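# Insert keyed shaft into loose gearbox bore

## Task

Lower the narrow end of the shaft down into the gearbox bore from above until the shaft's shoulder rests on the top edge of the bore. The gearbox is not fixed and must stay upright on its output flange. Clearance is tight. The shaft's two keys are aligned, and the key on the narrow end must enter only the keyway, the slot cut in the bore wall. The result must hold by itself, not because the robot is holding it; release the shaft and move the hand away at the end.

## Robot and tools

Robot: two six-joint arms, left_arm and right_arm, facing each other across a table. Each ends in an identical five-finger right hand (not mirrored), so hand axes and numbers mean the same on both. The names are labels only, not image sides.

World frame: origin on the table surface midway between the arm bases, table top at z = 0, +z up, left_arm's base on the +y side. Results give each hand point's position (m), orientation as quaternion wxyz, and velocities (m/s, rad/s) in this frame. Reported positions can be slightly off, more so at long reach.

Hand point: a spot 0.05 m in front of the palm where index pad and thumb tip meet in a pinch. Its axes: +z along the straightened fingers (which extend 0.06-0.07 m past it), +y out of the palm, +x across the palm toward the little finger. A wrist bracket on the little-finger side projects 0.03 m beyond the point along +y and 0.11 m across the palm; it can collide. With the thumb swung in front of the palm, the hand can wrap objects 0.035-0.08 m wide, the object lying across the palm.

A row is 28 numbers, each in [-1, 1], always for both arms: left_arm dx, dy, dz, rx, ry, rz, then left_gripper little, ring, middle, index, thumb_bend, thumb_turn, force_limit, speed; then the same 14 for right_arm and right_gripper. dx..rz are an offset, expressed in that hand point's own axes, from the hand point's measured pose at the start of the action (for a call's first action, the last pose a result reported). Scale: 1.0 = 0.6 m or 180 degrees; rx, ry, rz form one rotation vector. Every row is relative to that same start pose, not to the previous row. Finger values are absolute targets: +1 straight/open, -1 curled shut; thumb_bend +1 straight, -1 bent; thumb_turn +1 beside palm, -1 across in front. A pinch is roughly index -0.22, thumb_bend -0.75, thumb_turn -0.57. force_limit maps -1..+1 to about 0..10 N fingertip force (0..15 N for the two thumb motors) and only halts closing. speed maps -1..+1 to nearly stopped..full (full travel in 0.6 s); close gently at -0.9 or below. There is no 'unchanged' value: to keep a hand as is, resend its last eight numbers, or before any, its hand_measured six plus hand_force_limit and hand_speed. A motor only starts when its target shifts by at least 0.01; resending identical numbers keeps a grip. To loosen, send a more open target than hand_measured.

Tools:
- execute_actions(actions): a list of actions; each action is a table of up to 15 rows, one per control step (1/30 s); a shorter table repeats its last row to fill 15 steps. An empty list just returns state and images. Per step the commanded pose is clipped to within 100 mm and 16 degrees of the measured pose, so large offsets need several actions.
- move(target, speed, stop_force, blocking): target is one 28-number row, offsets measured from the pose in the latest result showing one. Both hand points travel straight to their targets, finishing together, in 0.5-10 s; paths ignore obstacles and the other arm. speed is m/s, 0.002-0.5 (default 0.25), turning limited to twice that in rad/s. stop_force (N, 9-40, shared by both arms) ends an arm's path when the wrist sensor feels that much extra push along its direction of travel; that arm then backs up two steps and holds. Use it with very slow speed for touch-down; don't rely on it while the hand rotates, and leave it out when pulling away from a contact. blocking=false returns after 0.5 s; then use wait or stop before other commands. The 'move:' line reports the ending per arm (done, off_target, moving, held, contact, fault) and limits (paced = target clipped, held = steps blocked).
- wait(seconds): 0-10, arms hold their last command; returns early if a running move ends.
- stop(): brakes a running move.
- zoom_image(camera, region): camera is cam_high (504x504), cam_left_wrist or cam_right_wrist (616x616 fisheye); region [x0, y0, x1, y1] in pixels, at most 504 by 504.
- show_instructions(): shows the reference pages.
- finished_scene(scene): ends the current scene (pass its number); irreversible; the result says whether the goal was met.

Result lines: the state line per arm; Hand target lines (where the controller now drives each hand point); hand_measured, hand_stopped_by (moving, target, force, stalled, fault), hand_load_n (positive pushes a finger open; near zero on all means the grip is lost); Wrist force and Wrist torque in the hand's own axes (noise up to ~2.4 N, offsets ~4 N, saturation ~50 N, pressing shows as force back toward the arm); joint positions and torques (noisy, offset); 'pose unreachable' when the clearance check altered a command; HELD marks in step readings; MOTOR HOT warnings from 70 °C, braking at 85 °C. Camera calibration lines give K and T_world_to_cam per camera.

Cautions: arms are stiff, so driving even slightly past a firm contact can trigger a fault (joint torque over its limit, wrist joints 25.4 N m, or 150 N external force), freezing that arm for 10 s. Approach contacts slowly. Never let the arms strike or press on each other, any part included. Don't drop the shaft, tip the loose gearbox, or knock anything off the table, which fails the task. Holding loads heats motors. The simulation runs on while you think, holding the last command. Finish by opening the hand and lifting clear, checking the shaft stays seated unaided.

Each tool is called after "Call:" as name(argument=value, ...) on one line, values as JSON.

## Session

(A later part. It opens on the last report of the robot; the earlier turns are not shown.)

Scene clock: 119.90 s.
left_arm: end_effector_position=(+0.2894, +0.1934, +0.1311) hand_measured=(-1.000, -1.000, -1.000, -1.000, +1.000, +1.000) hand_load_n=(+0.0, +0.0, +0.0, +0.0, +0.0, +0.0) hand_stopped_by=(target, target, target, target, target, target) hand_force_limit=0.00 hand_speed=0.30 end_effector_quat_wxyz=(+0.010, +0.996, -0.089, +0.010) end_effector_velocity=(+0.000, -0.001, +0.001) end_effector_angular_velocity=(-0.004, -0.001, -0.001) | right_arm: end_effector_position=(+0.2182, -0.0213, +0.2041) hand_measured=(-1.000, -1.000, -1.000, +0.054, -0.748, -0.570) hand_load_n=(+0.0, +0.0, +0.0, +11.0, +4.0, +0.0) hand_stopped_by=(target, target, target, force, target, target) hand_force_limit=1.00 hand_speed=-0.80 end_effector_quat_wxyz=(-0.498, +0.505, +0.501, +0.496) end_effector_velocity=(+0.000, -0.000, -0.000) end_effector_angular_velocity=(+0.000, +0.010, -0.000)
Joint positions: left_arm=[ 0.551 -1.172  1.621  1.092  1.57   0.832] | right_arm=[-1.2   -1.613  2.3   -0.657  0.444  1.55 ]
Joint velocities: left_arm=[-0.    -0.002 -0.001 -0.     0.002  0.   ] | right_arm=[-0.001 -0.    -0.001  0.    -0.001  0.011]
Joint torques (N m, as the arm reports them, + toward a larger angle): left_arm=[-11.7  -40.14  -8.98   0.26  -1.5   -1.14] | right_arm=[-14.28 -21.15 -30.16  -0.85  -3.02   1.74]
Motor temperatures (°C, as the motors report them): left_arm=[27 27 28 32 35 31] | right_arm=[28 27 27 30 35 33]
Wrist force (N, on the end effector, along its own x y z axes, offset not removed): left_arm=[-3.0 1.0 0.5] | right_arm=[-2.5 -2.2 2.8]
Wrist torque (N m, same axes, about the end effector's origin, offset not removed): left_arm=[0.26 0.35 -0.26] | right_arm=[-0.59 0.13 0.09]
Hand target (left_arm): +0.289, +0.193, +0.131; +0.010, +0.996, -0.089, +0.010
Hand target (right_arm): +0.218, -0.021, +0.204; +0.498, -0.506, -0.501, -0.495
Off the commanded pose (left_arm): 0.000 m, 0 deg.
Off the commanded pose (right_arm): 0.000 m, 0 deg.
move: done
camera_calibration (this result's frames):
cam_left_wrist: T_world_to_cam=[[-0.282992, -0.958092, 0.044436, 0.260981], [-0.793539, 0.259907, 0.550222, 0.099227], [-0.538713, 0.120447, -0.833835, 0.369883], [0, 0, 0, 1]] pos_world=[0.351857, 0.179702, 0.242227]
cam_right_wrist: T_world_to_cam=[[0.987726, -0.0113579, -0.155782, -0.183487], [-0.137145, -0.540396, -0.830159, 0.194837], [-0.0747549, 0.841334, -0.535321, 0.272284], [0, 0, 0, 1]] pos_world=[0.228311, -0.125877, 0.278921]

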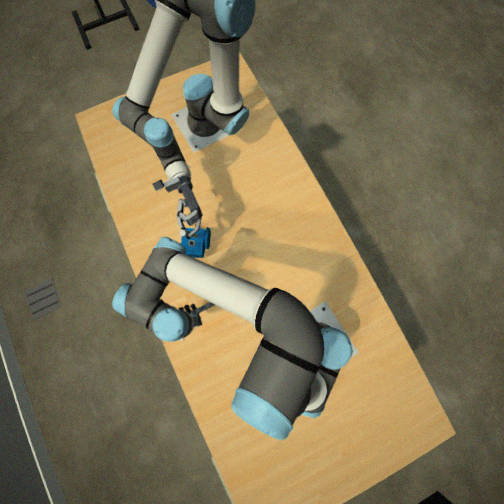

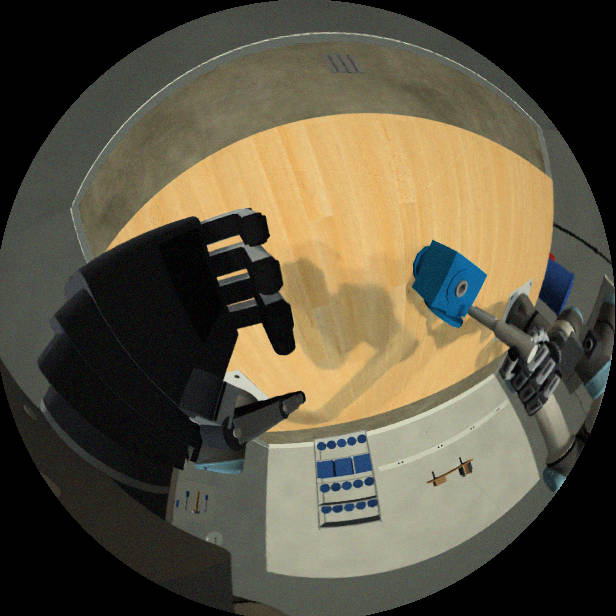

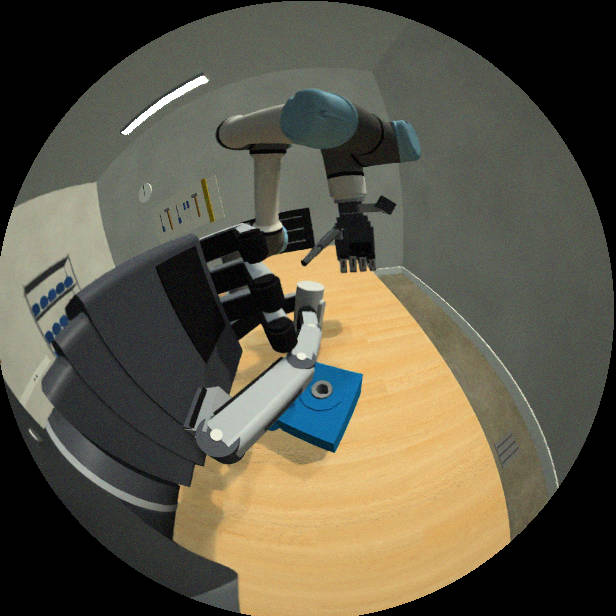

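Call:
move(target=[0,0,0,0,0,0,-1,-1,-1,-1,1,1,0,0.3,-0.018,0,0,0,0,-0.1,-1,-1,-1,-0.5,-0.75,-0.57,1,-0.8], speed=0.1)

Call:
zoom_image(camera="cam_left_wrist", region=[420,240,550,370])

Scene clock: 122.00 s.
left_arm: end_effector_position=(+0.2894, +0.1934, +0.1311) hand_measured=(-1.000, -1.000, -1.000, -1.000, +1.000, +1.000) hand_load_n=(+0.0, +0.0, +0.0, +0.0, +0.0, +0.0) hand_stopped_by=(target, target, target, target, target, target) hand_force_limit=0.00 hand_speed=0.30 end_effector_quat_wxyz=(+0.010, +0.996, -0.089, +0.010) end_effector_velocity=(-0.000, -0.000, +0.001) end_effector_angular_velocity=(-0.000, -0.001, +0.001) | right_arm: end_effector_position=(+0.2182, -0.0214, +0.1933) hand_measured=(-1.000, -1.000, -1.000, +0.054, -0.748, -0.570) hand_load_n=(+0.0, +0.0, +0.0, +10.5, +3.5, +0.5) hand_stopped_by=(target, target, target, force, target, target) hand_force_limit=1.00 hand_speed=-0.80 end_effector_quat_wxyz=(-0.414, +0.421, +0.574, +0.567) end_effector_velocity=(+0.000, -0.000, -0.000) end_effector_angular_velocity=(-0.001, -0.010, -0.002)
Joint positions: left_arm=[ 0.551 -1.172  1.621  1.092  1.57   0.832] | right_arm=[-1.191 -1.558  2.353 -0.766  0.453  1.237]
Joint velocities: left_arm=[-0.001 -0.001 -0.001  0.001 -0.    -0.001] | right_arm=[-0.     0.002  0.001 -0.002  0.002 -0.01 ]
Joint torques (N m, as the arm reports them, + toward a larger angle): left_arm=[-12.13 -40.1   -8.7    0.3   -1.6   -1.13] | right_arm=[12.55 -7.87 -6.81 -2.69  2.72 -1.66]
Motor temperatures (°C, as the motors report them): left_arm=[27 27 28 32 35 31] | right_arm=[28 27 27 30 35 33]
Wrist force (N, on the end effector, along its own x y z axes, offset not removed): left_arm=[-1.8 0.0 3.1] | right_arm=[-1.0 -3.2 1.1]
Wrist torque (N m, same axes, about the end effector's origin, offset not removed): left_arm=[0.01 -0.01 -0.02] | right_arm=[-0.41 -0.11 0.28]
Hand target (left_arm): +0.289, +0.193, +0.131; +0.010, +0.996, -0.089, +0.010
Hand target (right_arm): +0.218, -0.021, +0.193; -0.414, +0.421, +0.574, +0.567
Off the commanded pose (left_arm): 0.000 m, 0 deg.
Off the commanded pose (right_arm): 0.000 m, 0 deg.
move: done
camera_calibration (this result's frames):
cam_left_wrist: T_world_to_cam=[[-0.282992, -0.958092, 0.0444357, 0.260981], [-0.793539, 0.259907, 0.550223, 0.0992272], [-0.538713, 0.120447, -0.833835, 0.369883], [0, 0, 0, 1]] pos_world=[0.351857, 0.179703, 0.242227]
cam_right_wrist: T_world_to_cam=[[0.98767, -0.00730823, 0.156378, -0.245415], [0.127625, -0.540904, -0.831345, 0.12825], [0.0906613, 0.841053, -0.533302, 0.230108], [0, 0, 0, 1]] pos_world=[0.205159, -0.125956, 0.267714]

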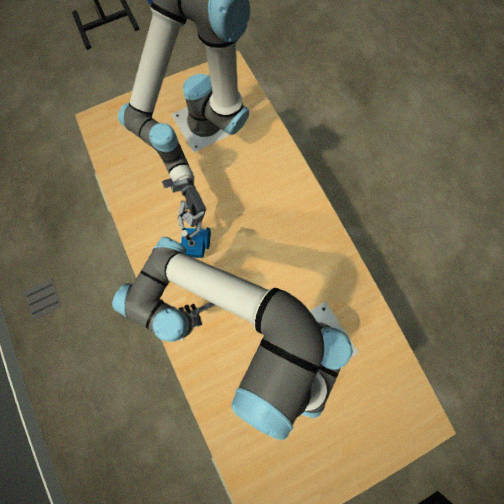

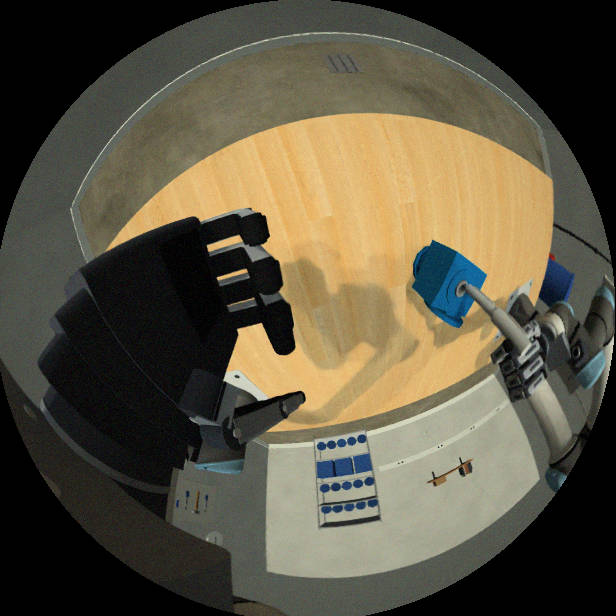

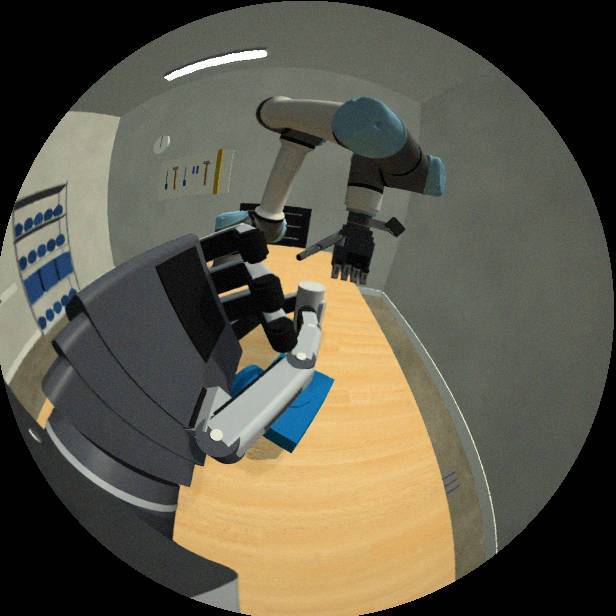

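Region (420, 240, 550, 370) of cam_left_wrist's 616x616 image, scaled by 3.877, with more detail than that image has.

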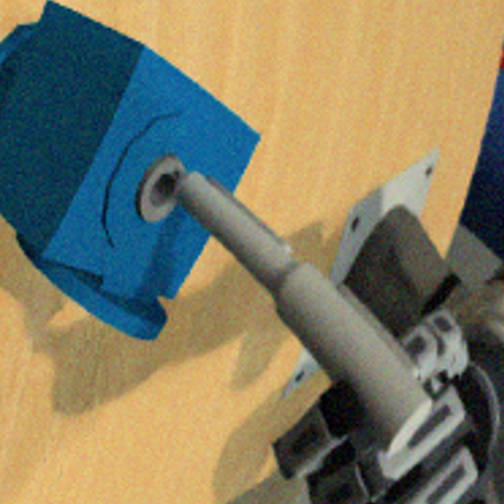

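Call:
move(target=[0,0,0,0,0,0,-1,-1,-1,-1,1,1,0,0.3,-0.0098,-0.0077,0.004,0,0,0.018,-1,-1,-1,-0.55,-0.75,-0.57,1,-0.8], speed=0.03)

Call:
zoom_image(camera="cam_left_wrist", region=[430,260,500,330])

Call:
zoom_image(camera="cam_high", region=[165,200,225,260])

Scene clock: 124.33 s.
left_arm: end_effector_position=(+0.2894, +0.1934, +0.1311) hand_measured=(-1.000, -1.000, -1.000, -1.000, +1.000, +1.000) hand_load_n=(+0.0, +0.0, +0.0, +0.0, +0.0, +0.0) hand_stopped_by=(target, target, target, target, target, target) hand_force_limit=0.00 hand_speed=0.30 end_effector_quat_wxyz=(+0.010, +0.996, -0.089, +0.010) end_effector_velocity=(-0.001, +0.000, +0.001) end_effector_angular_velocity=(-0.001, +0.001, +0.001) | right_arm: end_effector_position=(+0.2156, -0.0192, +0.1863) hand_measured=(-1.000, -1.000, -1.000, +0.054, -0.748, -0.570) hand_load_n=(+0.0, +0.0, +0.0, +4.5, +1.5, -1.0) hand_stopped_by=(target, target, target, force, target, target) hand_force_limit=1.00 hand_speed=-0.80 end_effector_quat_wxyz=(-0.430, +0.437, +0.562, +0.555) end_effector_velocity=(-0.000, +0.000, -0.001) end_effector_angular_velocity=(+0.000, +0.007, -0.001)
Joint positions: left_arm=[ 0.551 -1.172  1.621  1.092  1.57   0.832] | right_arm=[-1.181 -1.548  2.355 -0.778  0.464  1.294]
Joint velocities: left_arm=[-0.    -0.002  0.001  0.001  0.001 -0.001] | right_arm=[ 0.001  0.001  0.001 -0.003  0.002  0.008]
Joint torques (N m, as the arm reports them, + toward a larger angle): left_arm=[-12.36 -40.14  -8.72   0.23  -1.54  -1.19] | right_arm=[12.53 -5.55 -4.12 -2.02  2.97  1.87]
Motor temperatures (°C, as the motors report them): left_arm=[27 27 28 32 35 31] | right_arm=[28 27 27 30 35 33]
Wrist force (N, on the end effector, along its own x y z axes, offset not removed): left_arm=[-1.3 0.6 2.3] | right_arm=[2.2 -1.9 -0.8]
Wrist torque (N m, same axes, about the end effector's origin, offset not removed): left_arm=[-0.15 -0.13 -0.24] | right_arm=[-0.31 0.07 0.01]
Hand target (left_arm): +0.289, +0.193, +0.131; +0.010, +0.996, -0.089, +0.010
Hand target (right_arm): +0.216, -0.019, +0.186; -0.430, +0.437, +0.562, +0.555
Off the commanded pose (left_arm): 0.000 m, 0 deg.
Off the commanded pose (right_arm): 0.000 m, 0 deg.
move: done
camera_calibration (this result's frames):
cam_left_wrist: T_world_to_cam=[[-0.282992, -0.958092, 0.044436, 0.260981], [-0.793539, 0.259907, 0.550222, 0.0992271], [-0.538713, 0.120447, -0.833835, 0.369883], [0, 0, 0, 1]] pos_world=[0.351857, 0.179703, 0.242227]
cam_right_wrist: T_world_to_cam=[[0.994871, -0.00802894, 0.100832, -0.232956], [0.0804851, -0.540953, -0.837193, 0.135261], [0.061267, 0.841014, -0.537533, 0.231814], [0, 0, 0, 1]] pos_world=[0.206673, -0.12366, 0.261337]

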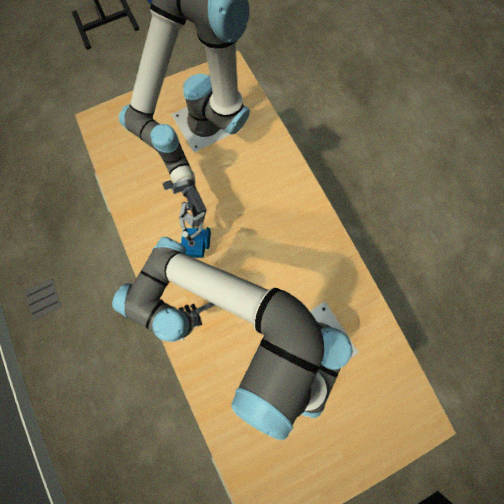

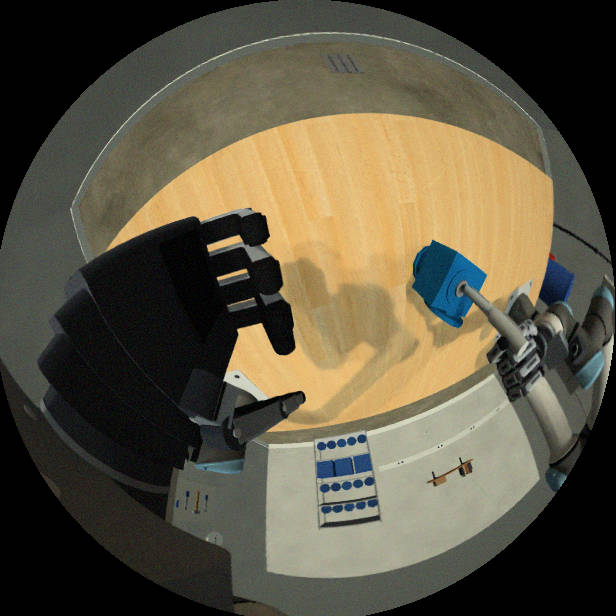

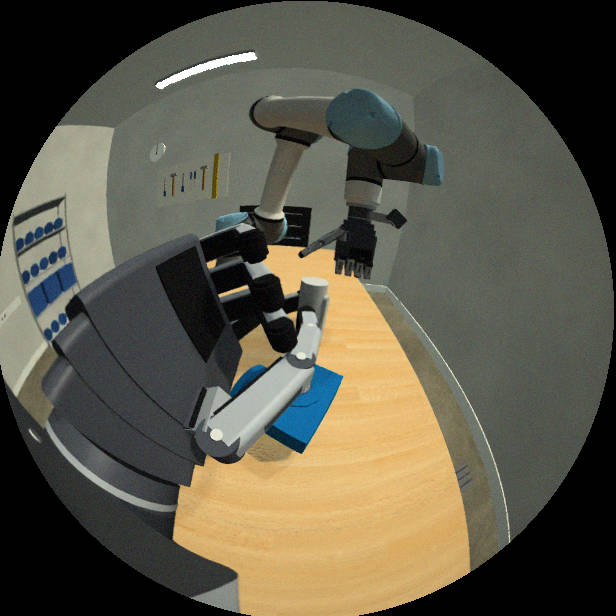

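Region (430, 260, 500, 330) of cam_left_wrist's 616x616 image, scaled by 7.200, with more detail than that image has.

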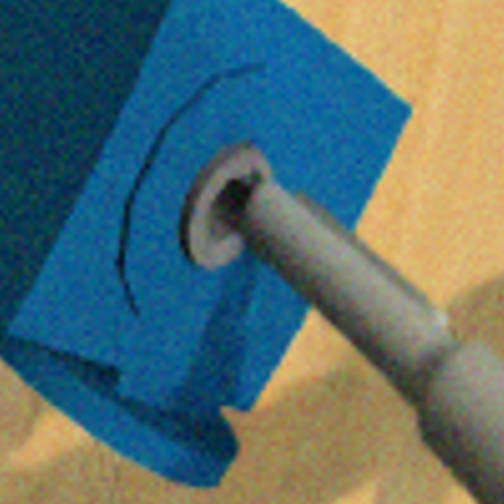

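Region (165, 200, 225, 260) of cam_high's 504x504 image, scaled by 8.400, with more detail than that image has.

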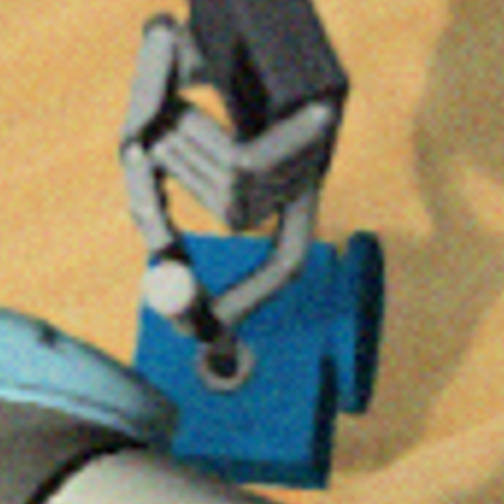

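Call:
move(target=[0,0,0,0,0,0,-1,-1,-1,-1,1,1,0,0.3,0.004,0.001,0,0,0,0,-1,-1,-1,-0.6,-0.75,-0.57,1,-0.8], speed=0.01)

Call:
move(target=[0,0,0,0,0,0,-1,-1,-1,-1,1,1,0,0.3,-0.001,0.004,0.0095,0,0,0,-1,-1,-1,-0.65,-0.75,-0.57,1,-0.8], speed=0.01)

Call:
zoom_image(camera="cam_left_wrist", region=[430,260,540,370])

Scene clock: 125.20 s.
left_arm: end_effector_position=(+0.2894, +0.1934, +0.1311) hand_measured=(-1.000, -1.000, -1.000, -1.000, +1.000, +1.000) hand_load_n=(+0.0, +0.0, +0.0, +0.0, +0.0, +0.0) hand_stopped_by=(target, target, target, target, target, target) hand_force_limit=0.00 hand_speed=0.30 end_effector_quat_wxyz=(+0.010, +0.996, -0.089, +0.010) end_effector_velocity=(+0.001, -0.000, +0.001) end_effector_angular_velocity=(-0.001, -0.000, +0.000) | right_arm: end_effector_position=(+0.2156, -0.0191, +0.1887) hand_measured=(-1.000, -1.000, -1.000, +0.034, -0.750, -0.570) hand_load_n=(+0.0, +0.0, +0.0, +0.0, +0.0, +0.0) hand_stopped_by=(target, target, target, force, target, target) hand_force_limit=1.00 hand_speed=-0.80 end_effector_quat_wxyz=(-0.430, +0.437, +0.562, +0.555) end_effector_velocity=(-0.000, +0.000, +0.001) end_effector_angular_velocity=(-0.000, +0.000, +0.000)
Joint positions: left_arm=[ 0.551 -1.172  1.621  1.092  1.57   0.832] | right_arm=[-1.181 -1.554  2.352 -0.769  0.464  1.294]
Joint velocities: left_arm=[ 0.001  0.    -0.002  0.001  0.     0.001] | right_arm=[ 0.    -0.002 -0.001  0.003  0.    -0.   ]
Joint torques (N m, as the arm reports them, + toward a larger angle): left_arm=[-11.59 -40.07  -8.49   0.29  -1.5   -1.19] | right_arm=[ 12.07 -21.54 -27.23   0.88   2.89  -1.62]
Motor temperatures (°C, as the motors report them): left_arm=[27 27 28 32 35 31] | right_arm=[28 27 27 30 35 33]
Wrist force (N, on the end effector, along its own x y z axes, offset not removed): left_arm=[-5.4 -3.7 3.5] | right_arm=[0.2 -2.7 1.4]
Wrist torque (N m, same axes, about the end effector's origin, offset not removed): left_arm=[-0.51 0.50 -0.36] | right_arm=[-0.61 0.10 0.01]
Hand target (left_arm): +0.289, +0.193, +0.131; +0.010, +0.996, -0.089, +0.010
Hand target (right_arm): +0.216, -0.019, +0.189; -0.430, +0.437, +0.562, +0.555
Off the commanded pose (left_arm): 0.000 m, 0 deg.
Off the commanded pose (right_arm): 0.000 m, 0 deg.
move: done
camera_calibration (this result's frames):
cam_left_wrist: T_world_to_cam=[[-0.282992, -0.958092, 0.044436, 0.260981], [-0.793539, 0.259907, 0.550222, 0.099227], [-0.538713, 0.120447, -0.833835, 0.369883], [0, 0, 0, 1]] pos_world=[0.351857, 0.179702, 0.242227]
cam_right_wrist: T_world_to_cam=[[0.994872, -0.00803172, 0.100822, -0.233179], [0.0804763, -0.540942, -0.837201, 0.137313], [0.061263, 0.841022, -0.537521, 0.233093], [0, 0, 0, 1]] pos_world=[0.206653, -0.12363, 0.263761]

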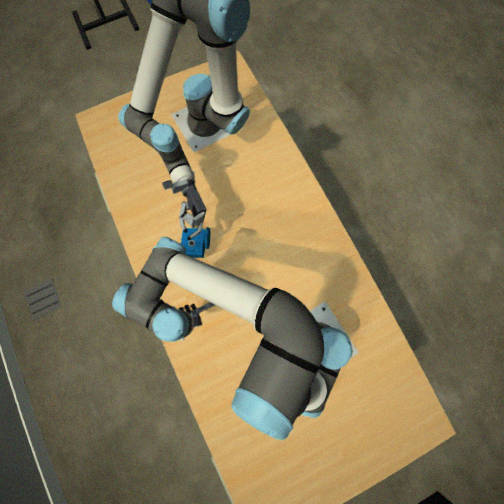

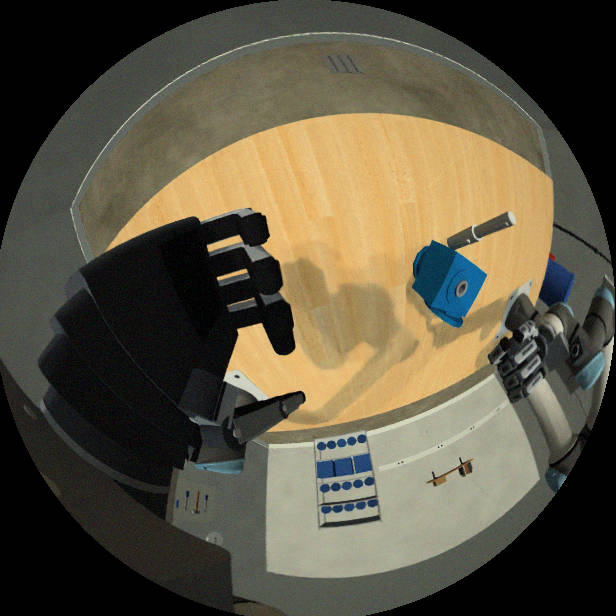

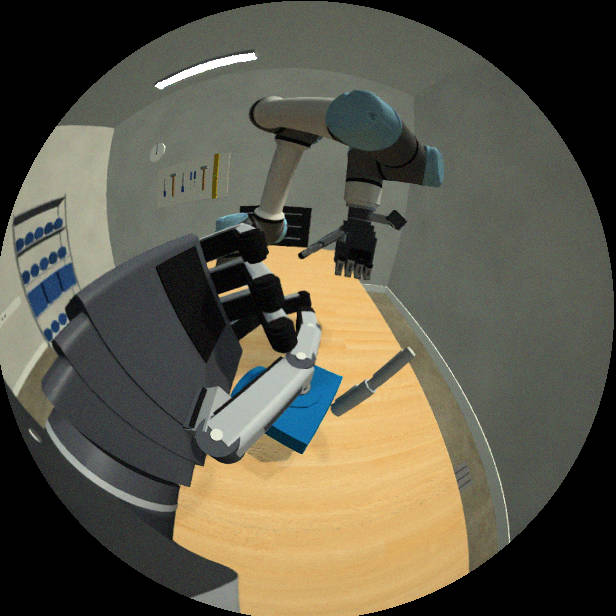

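Scene clock: 126.30 s.
left_arm: end_effector_position=(+0.2894, +0.1934, +0.1311) hand_measured=(-1.000, -1.000, -1.000, -1.000, +1.000, +1.000) hand_load_n=(+0.0, +0.0, +0.0, +0.0, +0.0, +0.0) hand_stopped_by=(target, target, target, target, target, target) hand_force_limit=0.00 hand_speed=0.30 end_effector_quat_wxyz=(+0.010, +0.996, -0.089, +0.010) end_effector_velocity=(+0.000, -0.001, -0.001) end_effector_angular_velocity=(-0.000, +0.000, +0.000) | right_arm: end_effector_position=(+0.2181, -0.0134, +0.1887) hand_measured=(-1.000, -1.000, -1.000, -0.238, -0.750, -0.570) hand_load_n=(+0.0, +0.0, +0.0, +9.5, +1.0, +0.0) hand_stopped_by=(target, target, target, force, target, target) hand_force_limit=1.00 hand_speed=-0.80 end_effector_quat_wxyz=(-0.430, +0.437, +0.562, +0.555) end_effector_velocity=(-0.001, +0.000, -0.000) end_effector_angular_velocity=(-0.000, +0.001, +0.002)
Joint positions: left_arm=[ 0.551 -1.172  1.621  1.092  1.57   0.832] | right_arm=[-1.167 -1.539  2.337 -0.77   0.478  1.295]
Joint velocities: left_arm=[-0.001  0.002 -0.    -0.001  0.    -0.001] | right_arm=[ 0.001  0.     0.001 -0.001 -0.001  0.   ]
Joint torques (N m, as the arm reports them, + toward a larger angle): left_arm=[-11.71 -40.28  -8.77   0.19  -1.42  -1.16] | right_arm=[ 12.49  -7.82 -27.1   -1.93   2.79   1.85]
Motor temperatures (°C, as the motors report them): left_arm=[27 27 28 32 35 31] | right_arm=[28 27 27 30 35 33]
Wrist force (N, on the end effector, along its own x y z axes, offset not removed): left_arm=[-1.5 0.4 0.1] | right_arm=[-0.3 0.9 1.1]
Wrist torque (N m, same axes, about the end effector's origin, offset not removed): left_arm=[0.11 0.11 0.01] | right_arm=[-0.12 0.17 0.19]
Hand target (left_arm): +0.289, +0.193, +0.131; +0.010, +0.996, -0.089, +0.010
Hand target (right_arm): +0.218, -0.013, +0.189; -0.430, +0.437, +0.562, +0.555
Off the commanded pose (left_arm): 0.000 m, 0 deg.
Off the commanded pose (right_arm): 0.000 m, 0 deg.
move: done
camera_calibration (this result's frames):
cam_left_wrist: T_world_to_cam=[[-0.282992, -0.958092, 0.044436, 0.260981], [-0.793539, 0.259907, 0.550222, 0.099227], [-0.538713, 0.120447, -0.833835, 0.369883], [0, 0, 0, 1]] pos_world=[0.351857, 0.179702, 0.242227]
cam_right_wrist: T_world_to_cam=[[0.994871, -0.00802993, 0.100836, -0.235604], [0.0804884, -0.540951, -0.837194, 0.140141], [0.0612699, 0.841016, -0.53753, 0.228122], [0, 0, 0, 1]] pos_world=[0.209138, -0.117937, 0.263705]

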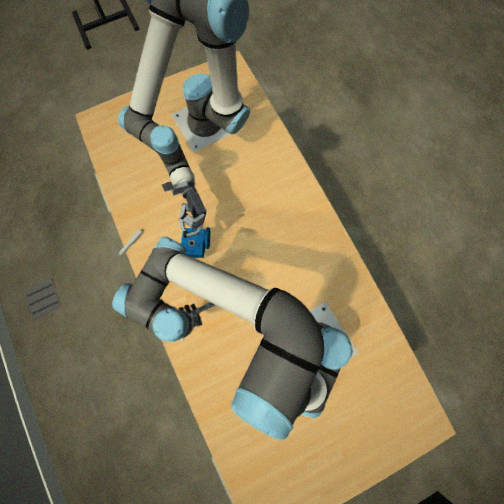

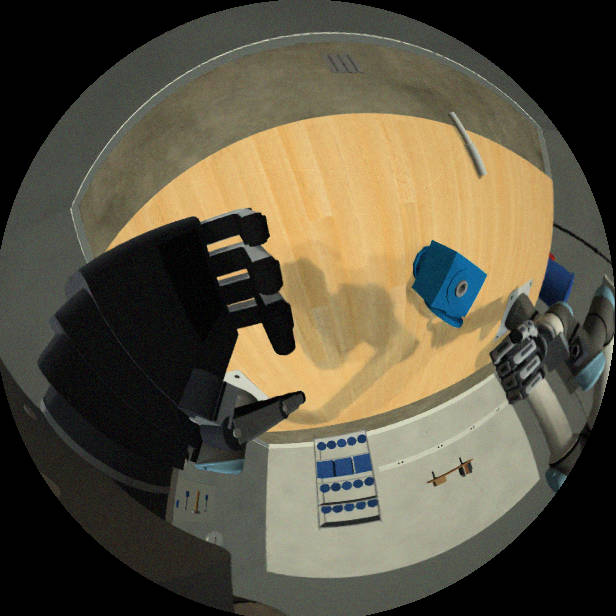

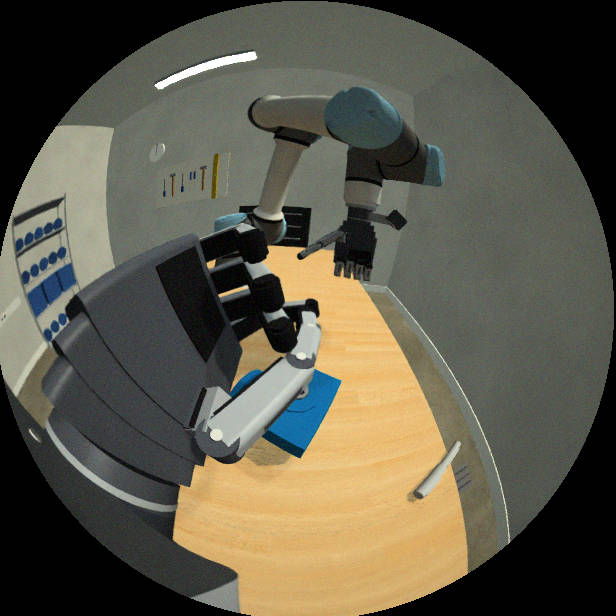

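Region (430, 260, 540, 370) of cam_left_wrist's 616x616 image, scaled by 4.582, with more detail than that image has.

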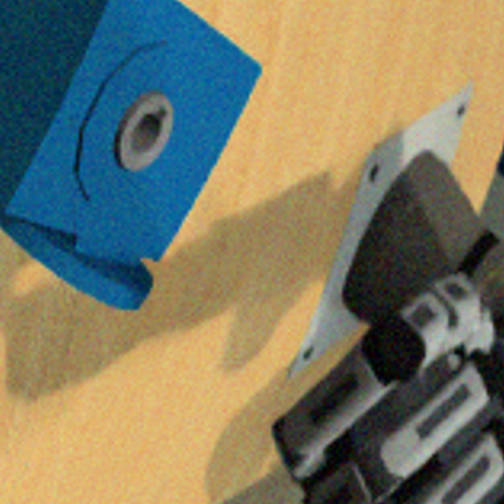

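Call:
execute_actions(actions=[])

Call:
zoom_image(camera="cam_high", region=[60,180,240,320])

Scene clock: 127.00 s.
left_arm: end_effector_position=(+0.2894, +0.1934, +0.1311) hand_measured=(-1.000, -1.000, -1.000, -1.000, +1.000, +1.000) hand_load_n=(+0.0, +0.0, +0.0, +0.0, +0.0, +0.0) hand_stopped_by=(target, target, target, target, target, target) hand_force_limit=0.00 hand_speed=0.30 end_effector_quat_wxyz=(+0.010, +0.996, -0.089, +0.010) end_effector_velocity=(+0.000, -0.001, +0.000) end_effector_angular_velocity=(-0.002, -0.000, +0.000) | right_arm: end_effector_position=(+0.2181, -0.0134, +0.1887) hand_measured=(-1.000, -1.000, -1.000, -0.238, -0.750, -0.570) hand_load_n=(+0.0, +0.0, +0.0, +9.5, +1.0, +0.0) hand_stopped_by=(target, target, target, force, target, target) hand_force_limit=1.00 hand_speed=-0.80 end_effector_quat_wxyz=(-0.430, +0.437, +0.562, +0.555) end_effector_velocity=(-0.000, +0.000, +0.000) end_effector_angular_velocity=(+0.000, -0.001, +0.000)
Joint positions: left_arm=[ 0.551 -1.172  1.621  1.092  1.57   0.832] | right_arm=[-1.167 -1.539  2.337 -0.77   0.478  1.295]
Joint velocities: left_arm=[-0.001 -0.    -0.001 -0.001  0.001 -0.001] | right_arm=[ 0.001 -0.     0.    -0.001  0.001 -0.   ]
Joint torques (N m, as the arm reports them, + toward a larger angle): left_arm=[-11.62 -40.2   -8.42   0.24  -1.41  -1.26] | right_arm=[ 12.38  -7.39 -26.39  -1.24   2.76   1.85]
Motor temperatures (°C, as the motors report them): left_arm=[27 27 28 32 35 31] | right_arm=[28 27 27 30 35 33]
Wrist force (N, on the end effector, along its own x y z axes, offset not removed): left_arm=[-4.4 -0.7 -4.1] | right_arm=[-1.3 -2.5 2.1]
Wrist torque (N m, same axes, about the end effector's origin, offset not removed): left_arm=[0.18 0.66 -0.29] | right_arm=[-0.73 0.26 0.07]
Hand target (left_arm): +0.289, +0.193, +0.131; +0.010, +0.996, -0.089, +0.010
Hand target (right_arm): +0.218, -0.013, +0.189; -0.430, +0.437, +0.562, +0.555
Off the commanded pose (left_arm): 0.000 m, 0 deg.
Off the commanded pose (right_arm): 0.000 m, 0 deg.
camera_calibration (this result's frames):
cam_left_wrist: T_world_to_cam=[[-0.282992, -0.958092, 0.0444358, 0.260981], [-0.793539, 0.259907, 0.550222, 0.099227], [-0.538713, 0.120447, -0.833835, 0.369883], [0, 0, 0, 1]] pos_world=[0.351857, 0.179703, 0.242227]
cam_right_wrist: T_world_to_cam=[[0.994871, -0.00803037, 0.100837, -0.235606], [0.0804892, -0.54095, -0.837194, 0.140143], [0.0612709, 0.841016, -0.537529, 0.22812], [0, 0, 0, 1]] pos_world=[0.20914, -0.117934, 0.263705]

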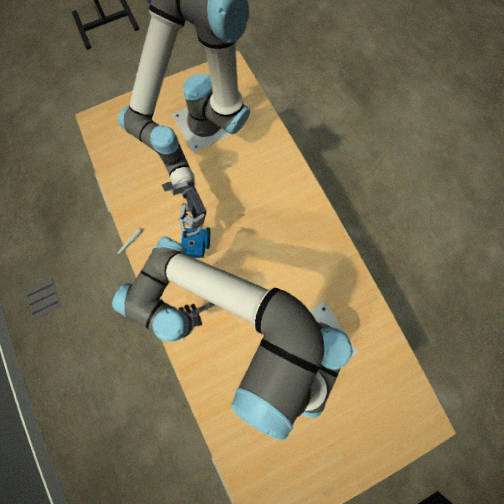

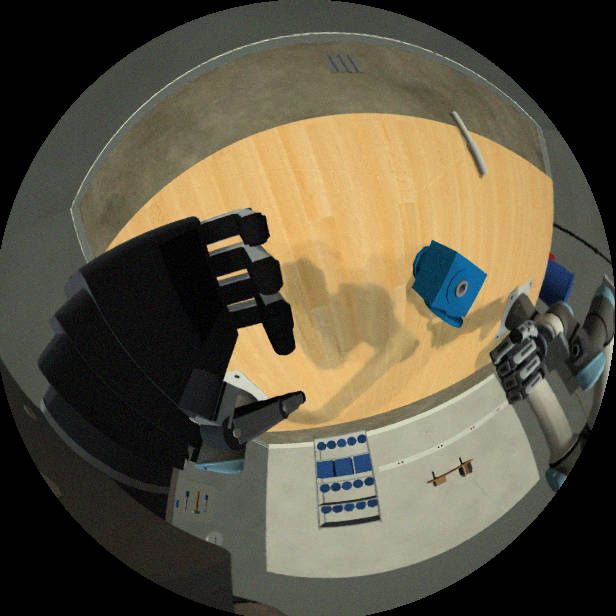

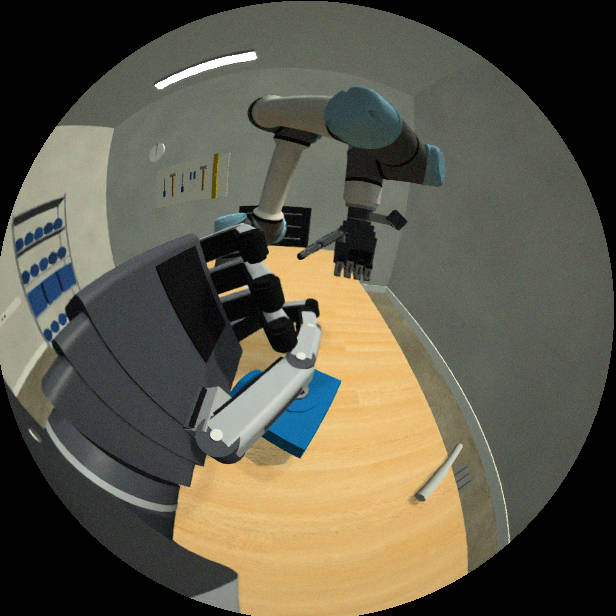

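Region (60, 180, 240, 320) of cam_high's 504x504 image, scaled by 2.800, with more detail than that image has.

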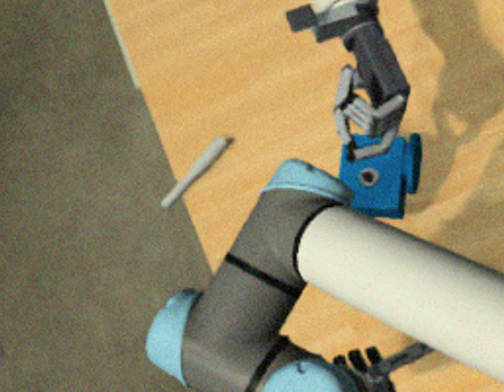

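Call:
zoom_image(camera="cam_right_wrist", region=[390,420,490,520])

Call:
zoom_image(camera="cam_left_wrist", region=[420,95,520,195])

Region (390, 420, 490, 520) of cam_right_wrist's 616x616 image, scaled by 5.040, with more detail than that image has.

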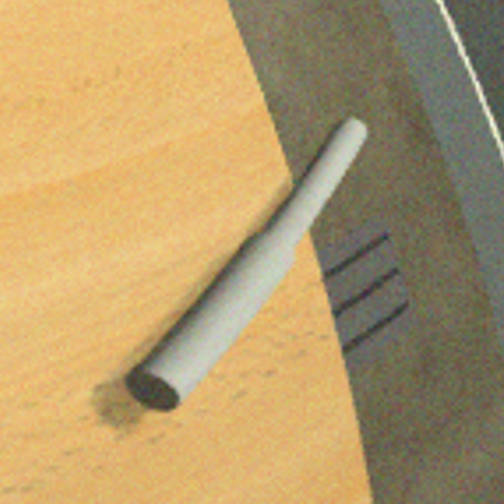

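Region (420, 95, 520, 195) of cam_left_wrist's 616x616 image, scaled by 5.040, with more detail than that image has.

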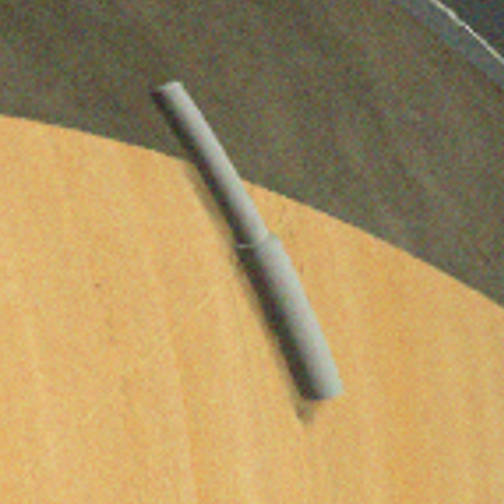

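Call:
move(target=[0,0,0,0,0,0,-1,-1,-1,-1,1,1,0,0.3,-0.231,0.286,-0.245,0.049,-0.165,0.551,-1,-1,-1,0.4,-0.75,-0.57,1,0], speed=0.3)

Scene clock: 131.57 s.
left_arm: end_effector_position=(+0.2894, +0.1934, +0.1311) hand_measured=(-1.000, -1.000, -1.000, -1.000, +1.000, +1.000) hand_load_n=(+0.0, +0.0, +0.0, +0.0, +0.0, +0.0) hand_stopped_by=(target, target, target, target, target, target) hand_force_limit=0.00 hand_speed=0.30 end_effector_quat_wxyz=(+0.010, +0.996, -0.089, +0.010) end_effector_velocity=(+0.000, -0.000, +0.000) end_effector_angular_velocity=(-0.001, +0.000, +0.000) | right_arm: end_effector_position=(+0.4186, -0.1621, +0.0998) hand_measured=(-1.000, -1.000, -1.000, +0.400, -0.750, -0.570) hand_load_n=(+0.0, +0.0, +0.0, +0.0, +0.0, +0.0) hand_stopped_by=(target, target, target, target, target, target) hand_force_limit=1.00 hand_speed=0.00 end_effector_quat_wxyz=(-0.586, +0.788, +0.151, -0.116) end_effector_velocity=(+0.001, -0.001, -0.000) end_effector_angular_velocity=(-0.002, +0.007, +0.004)
Joint positions: left_arm=[ 0.551 -1.172  1.621  1.092  1.57   0.832] | right_arm=[-1.603 -0.621  1.331  1.709  0.449  0.678]
Joint velocities: left_arm=[ 0.    -0.    -0.001  0.001  0.001  0.   ] | right_arm=[-0.     0.006 -0.008  0.012  0.004 -0.003]
Joint torques (N m, as the arm reports them, + toward a larger angle): left_arm=[-11.84 -40.34  -8.91   0.24  -1.51  -1.18] | right_arm=[-13.88 -38.78 -26.14   3.95   1.81  -1.42]
Motor temperatures (°C, as the motors report them): left_arm=[27 27 28 32 35 31] | right_arm=[28 27 27 30 35 33]
Wrist force (N, on the end effector, along its own x y z axes, offset not removed): left_arm=[-1.3 -0.4 0.7] | right_arm=[-0.1 0.5 0.4]
Wrist torque (N m, same axes, about the end effector's origin, offset not removed): left_arm=[-0.10 0.24 -0.15] | right_arm=[-0.07 0.19 0.00]
Hand target (left_arm): +0.289, +0.193, +0.131; +0.010, +0.996, -0.089, +0.010
Hand target (right_arm): +0.419, -0.162, +0.100; -0.586, +0.788, +0.151, -0.117
Off the commanded pose (left_arm): 0.000 m, 0 deg.
Off the commanded pose (right_arm): 0.001 m, 0 deg.
move: done
camera_calibration (this result's frames):
cam_left_wrist: T_world_to_cam=[[-0.282992, -0.958092, 0.0444359, 0.260981], [-0.793539, 0.259907, 0.550223, 0.0992269], [-0.538713, 0.120447, -0.833835, 0.369883], [0, 0, 0, 1]] pos_world=[0.351857, 0.179702, 0.242227]
cam_right_wrist: T_world_to_cam=[[-0.0345713, -0.327796, -0.944116, 0.0559918], [-0.599432, -0.749091, 0.282034, 0.108382], [-0.799679, 0.575684, -0.170595, 0.573818], [0, 0, 0, 1]] pos_world=[0.525773, -0.230796, 0.120186]

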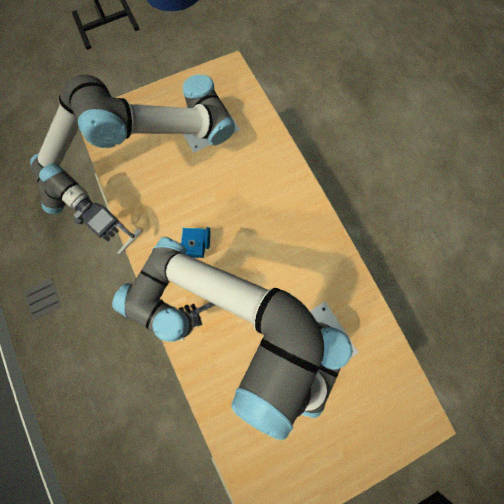

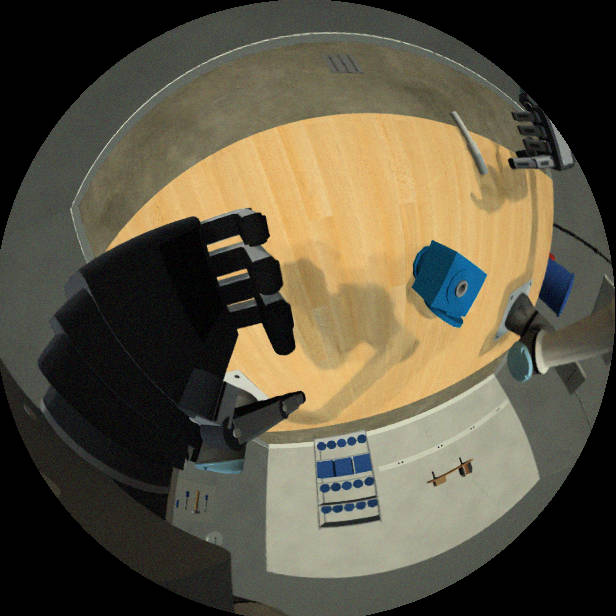

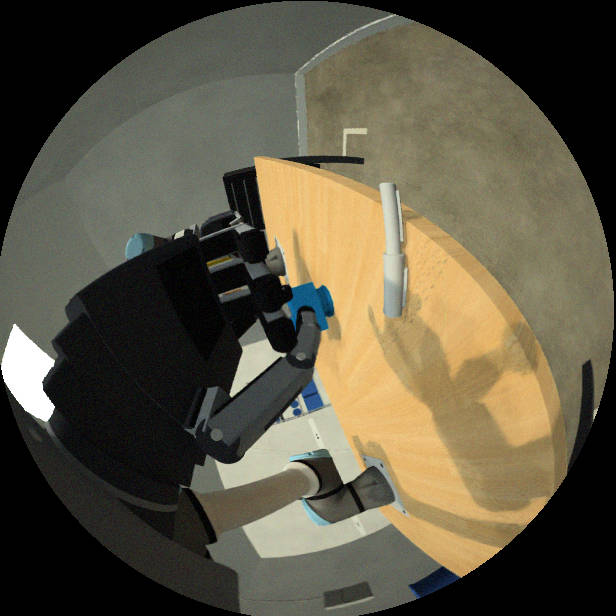

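Call:
move(target=[0,0,0,0,0,0,-1,-1,-1,-1,1,1,0,0.3,-0.005,0.113,0.029,0,-0.02,0,-1,-1,-1,0.4,-0.75,-0.57,1,0], speed=0.15)

Call:
zoom_image(camera="cam_right_wrist", region=[240,180,440,380])

Scene clock: 132.70 s.
left_arm: end_effector_position=(+0.2894, +0.1934, +0.1311) hand_measured=(-1.000, -1.000, -1.000, -1.000, +1.000, +1.000) hand_load_n=(+0.0, +0.0, +0.0, +0.0, +0.0, +0.0) hand_stopped_by=(target, target, target, target, target, target) hand_force_limit=0.00 hand_speed=0.30 end_effector_quat_wxyz=(+0.010, +0.996, -0.089, +0.010) end_effector_velocity=(+0.000, +0.001, -0.000) end_effector_angular_velocity=(+0.002, +0.000, -0.000) | right_arm: end_effector_position=(+0.4166, -0.1659, +0.0299) hand_measured=(-1.000, -1.000, -1.000, +0.400, -0.750, -0.570) hand_load_n=(+0.0, +0.0, +0.0, +0.0, +0.0, +0.0) hand_stopped_by=(target, target, target, target, target, target) hand_force_limit=1.00 hand_speed=0.00 end_effector_quat_wxyz=(-0.580, +0.784, +0.170, -0.141) end_effector_velocity=(+0.001, +0.000, -0.001) end_effector_angular_velocity=(+0.001, -0.001, +0.000)
Joint positions: left_arm=[ 0.551 -1.172  1.621  1.092  1.57   0.832] | right_arm=[-1.597 -0.483  1.282  1.695  0.494  0.613]
Joint velocities: left_arm=[ 0.     0.001  0.001  0.001 -0.001  0.001] | right_arm=[ 0.     0.003 -0.003  0.    -0.    -0.001]
Joint torques (N m, as the arm reports them, + toward a larger angle): left_arm=[-11.14 -40.93  -9.14   0.24  -1.4   -1.24] | right_arm=[ 12.03 -40.62 -23.48   3.64   1.92  -1.65]
Motor temperatures (°C, as the motors report them): left_arm=[27 27 28 32 35 31] | right_arm=[28 27 27 30 35 33]
Wrist force (N, on the end effector, along its own x y z axes, offset not removed): left_arm=[-3.6 -1.0 1.1] | right_arm=[-4.2 -3.0 3.1]
Wrist torque (N m, same axes, about the end effector's origin, offset not removed): left_arm=[-0.02 0.38 -0.22] | right_arm=[-0.76 0.70 -0.14]
Hand target (left_arm): +0.289, +0.193, +0.131; +0.010, +0.996, -0.089, +0.010
Hand target (right_arm): +0.417, -0.166, +0.030; -0.580, +0.784, +0.170, -0.141
Off the commanded pose (left_arm): 0.000 m, 0 deg.
Off the commanded pose (right_arm): 0.000 m, 0 deg.
move: done
camera_calibration (this result's frames):
cam_left_wrist: T_world_to_cam=[[-0.282992, -0.958092, 0.0444358, 0.260981], [-0.793539, 0.259907, 0.550222, 0.0992272], [-0.538713, 0.120447, -0.833835, 0.369883], [0, 0, 0, 1]] pos_world=[0.351857, 0.179702, 0.242227]
cam_right_wrist: T_world_to_cam=[[-0.0304527, -0.335915, -0.9414, -0.0144474], [-0.548579, -0.781694, 0.296674, 0.0969676], [-0.835544, 0.525467, -0.160471, 0.568862], [0, 0, 0, 1]] pos_world=[0.528064, -0.227972, 0.0489177]

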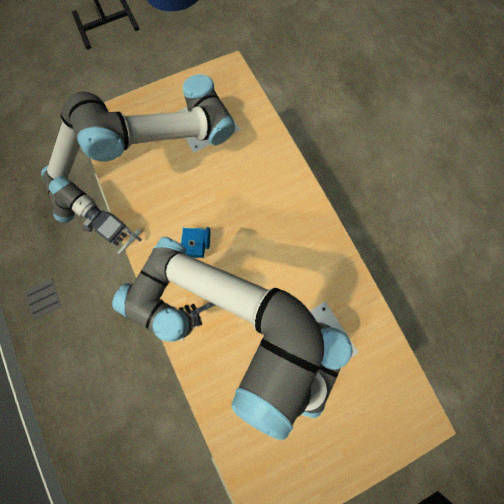

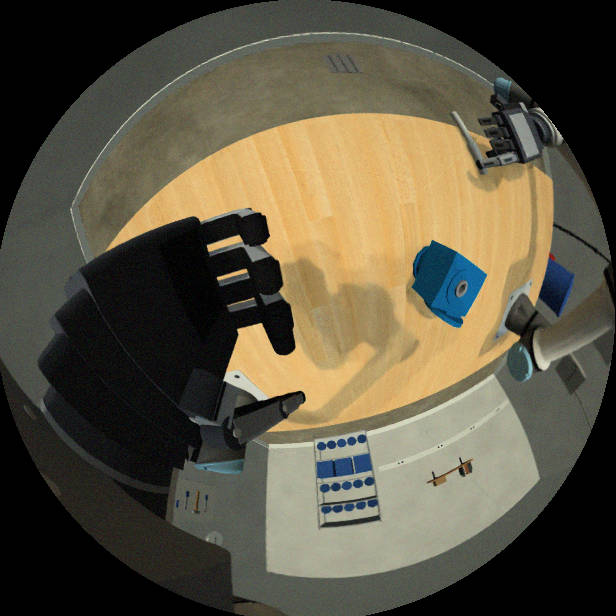

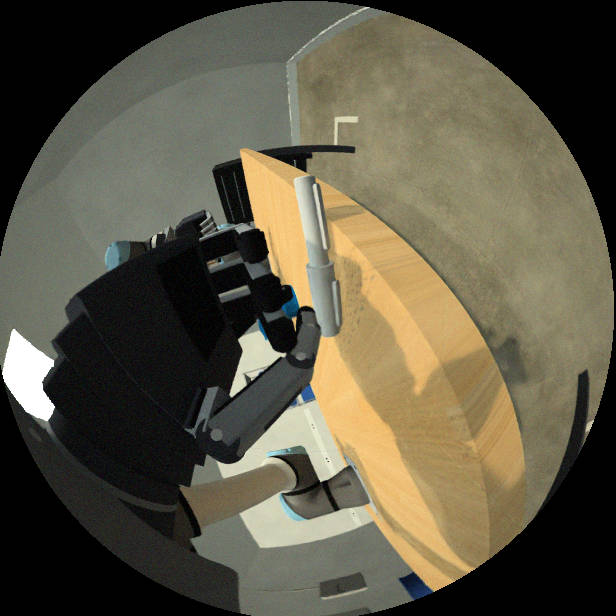

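Region (240, 180, 440, 380) of cam_right_wrist's 616x616 image, scaled by 2.520, with more detail than that image has.

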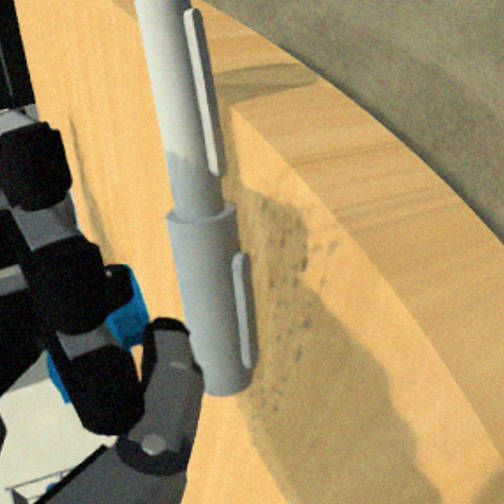

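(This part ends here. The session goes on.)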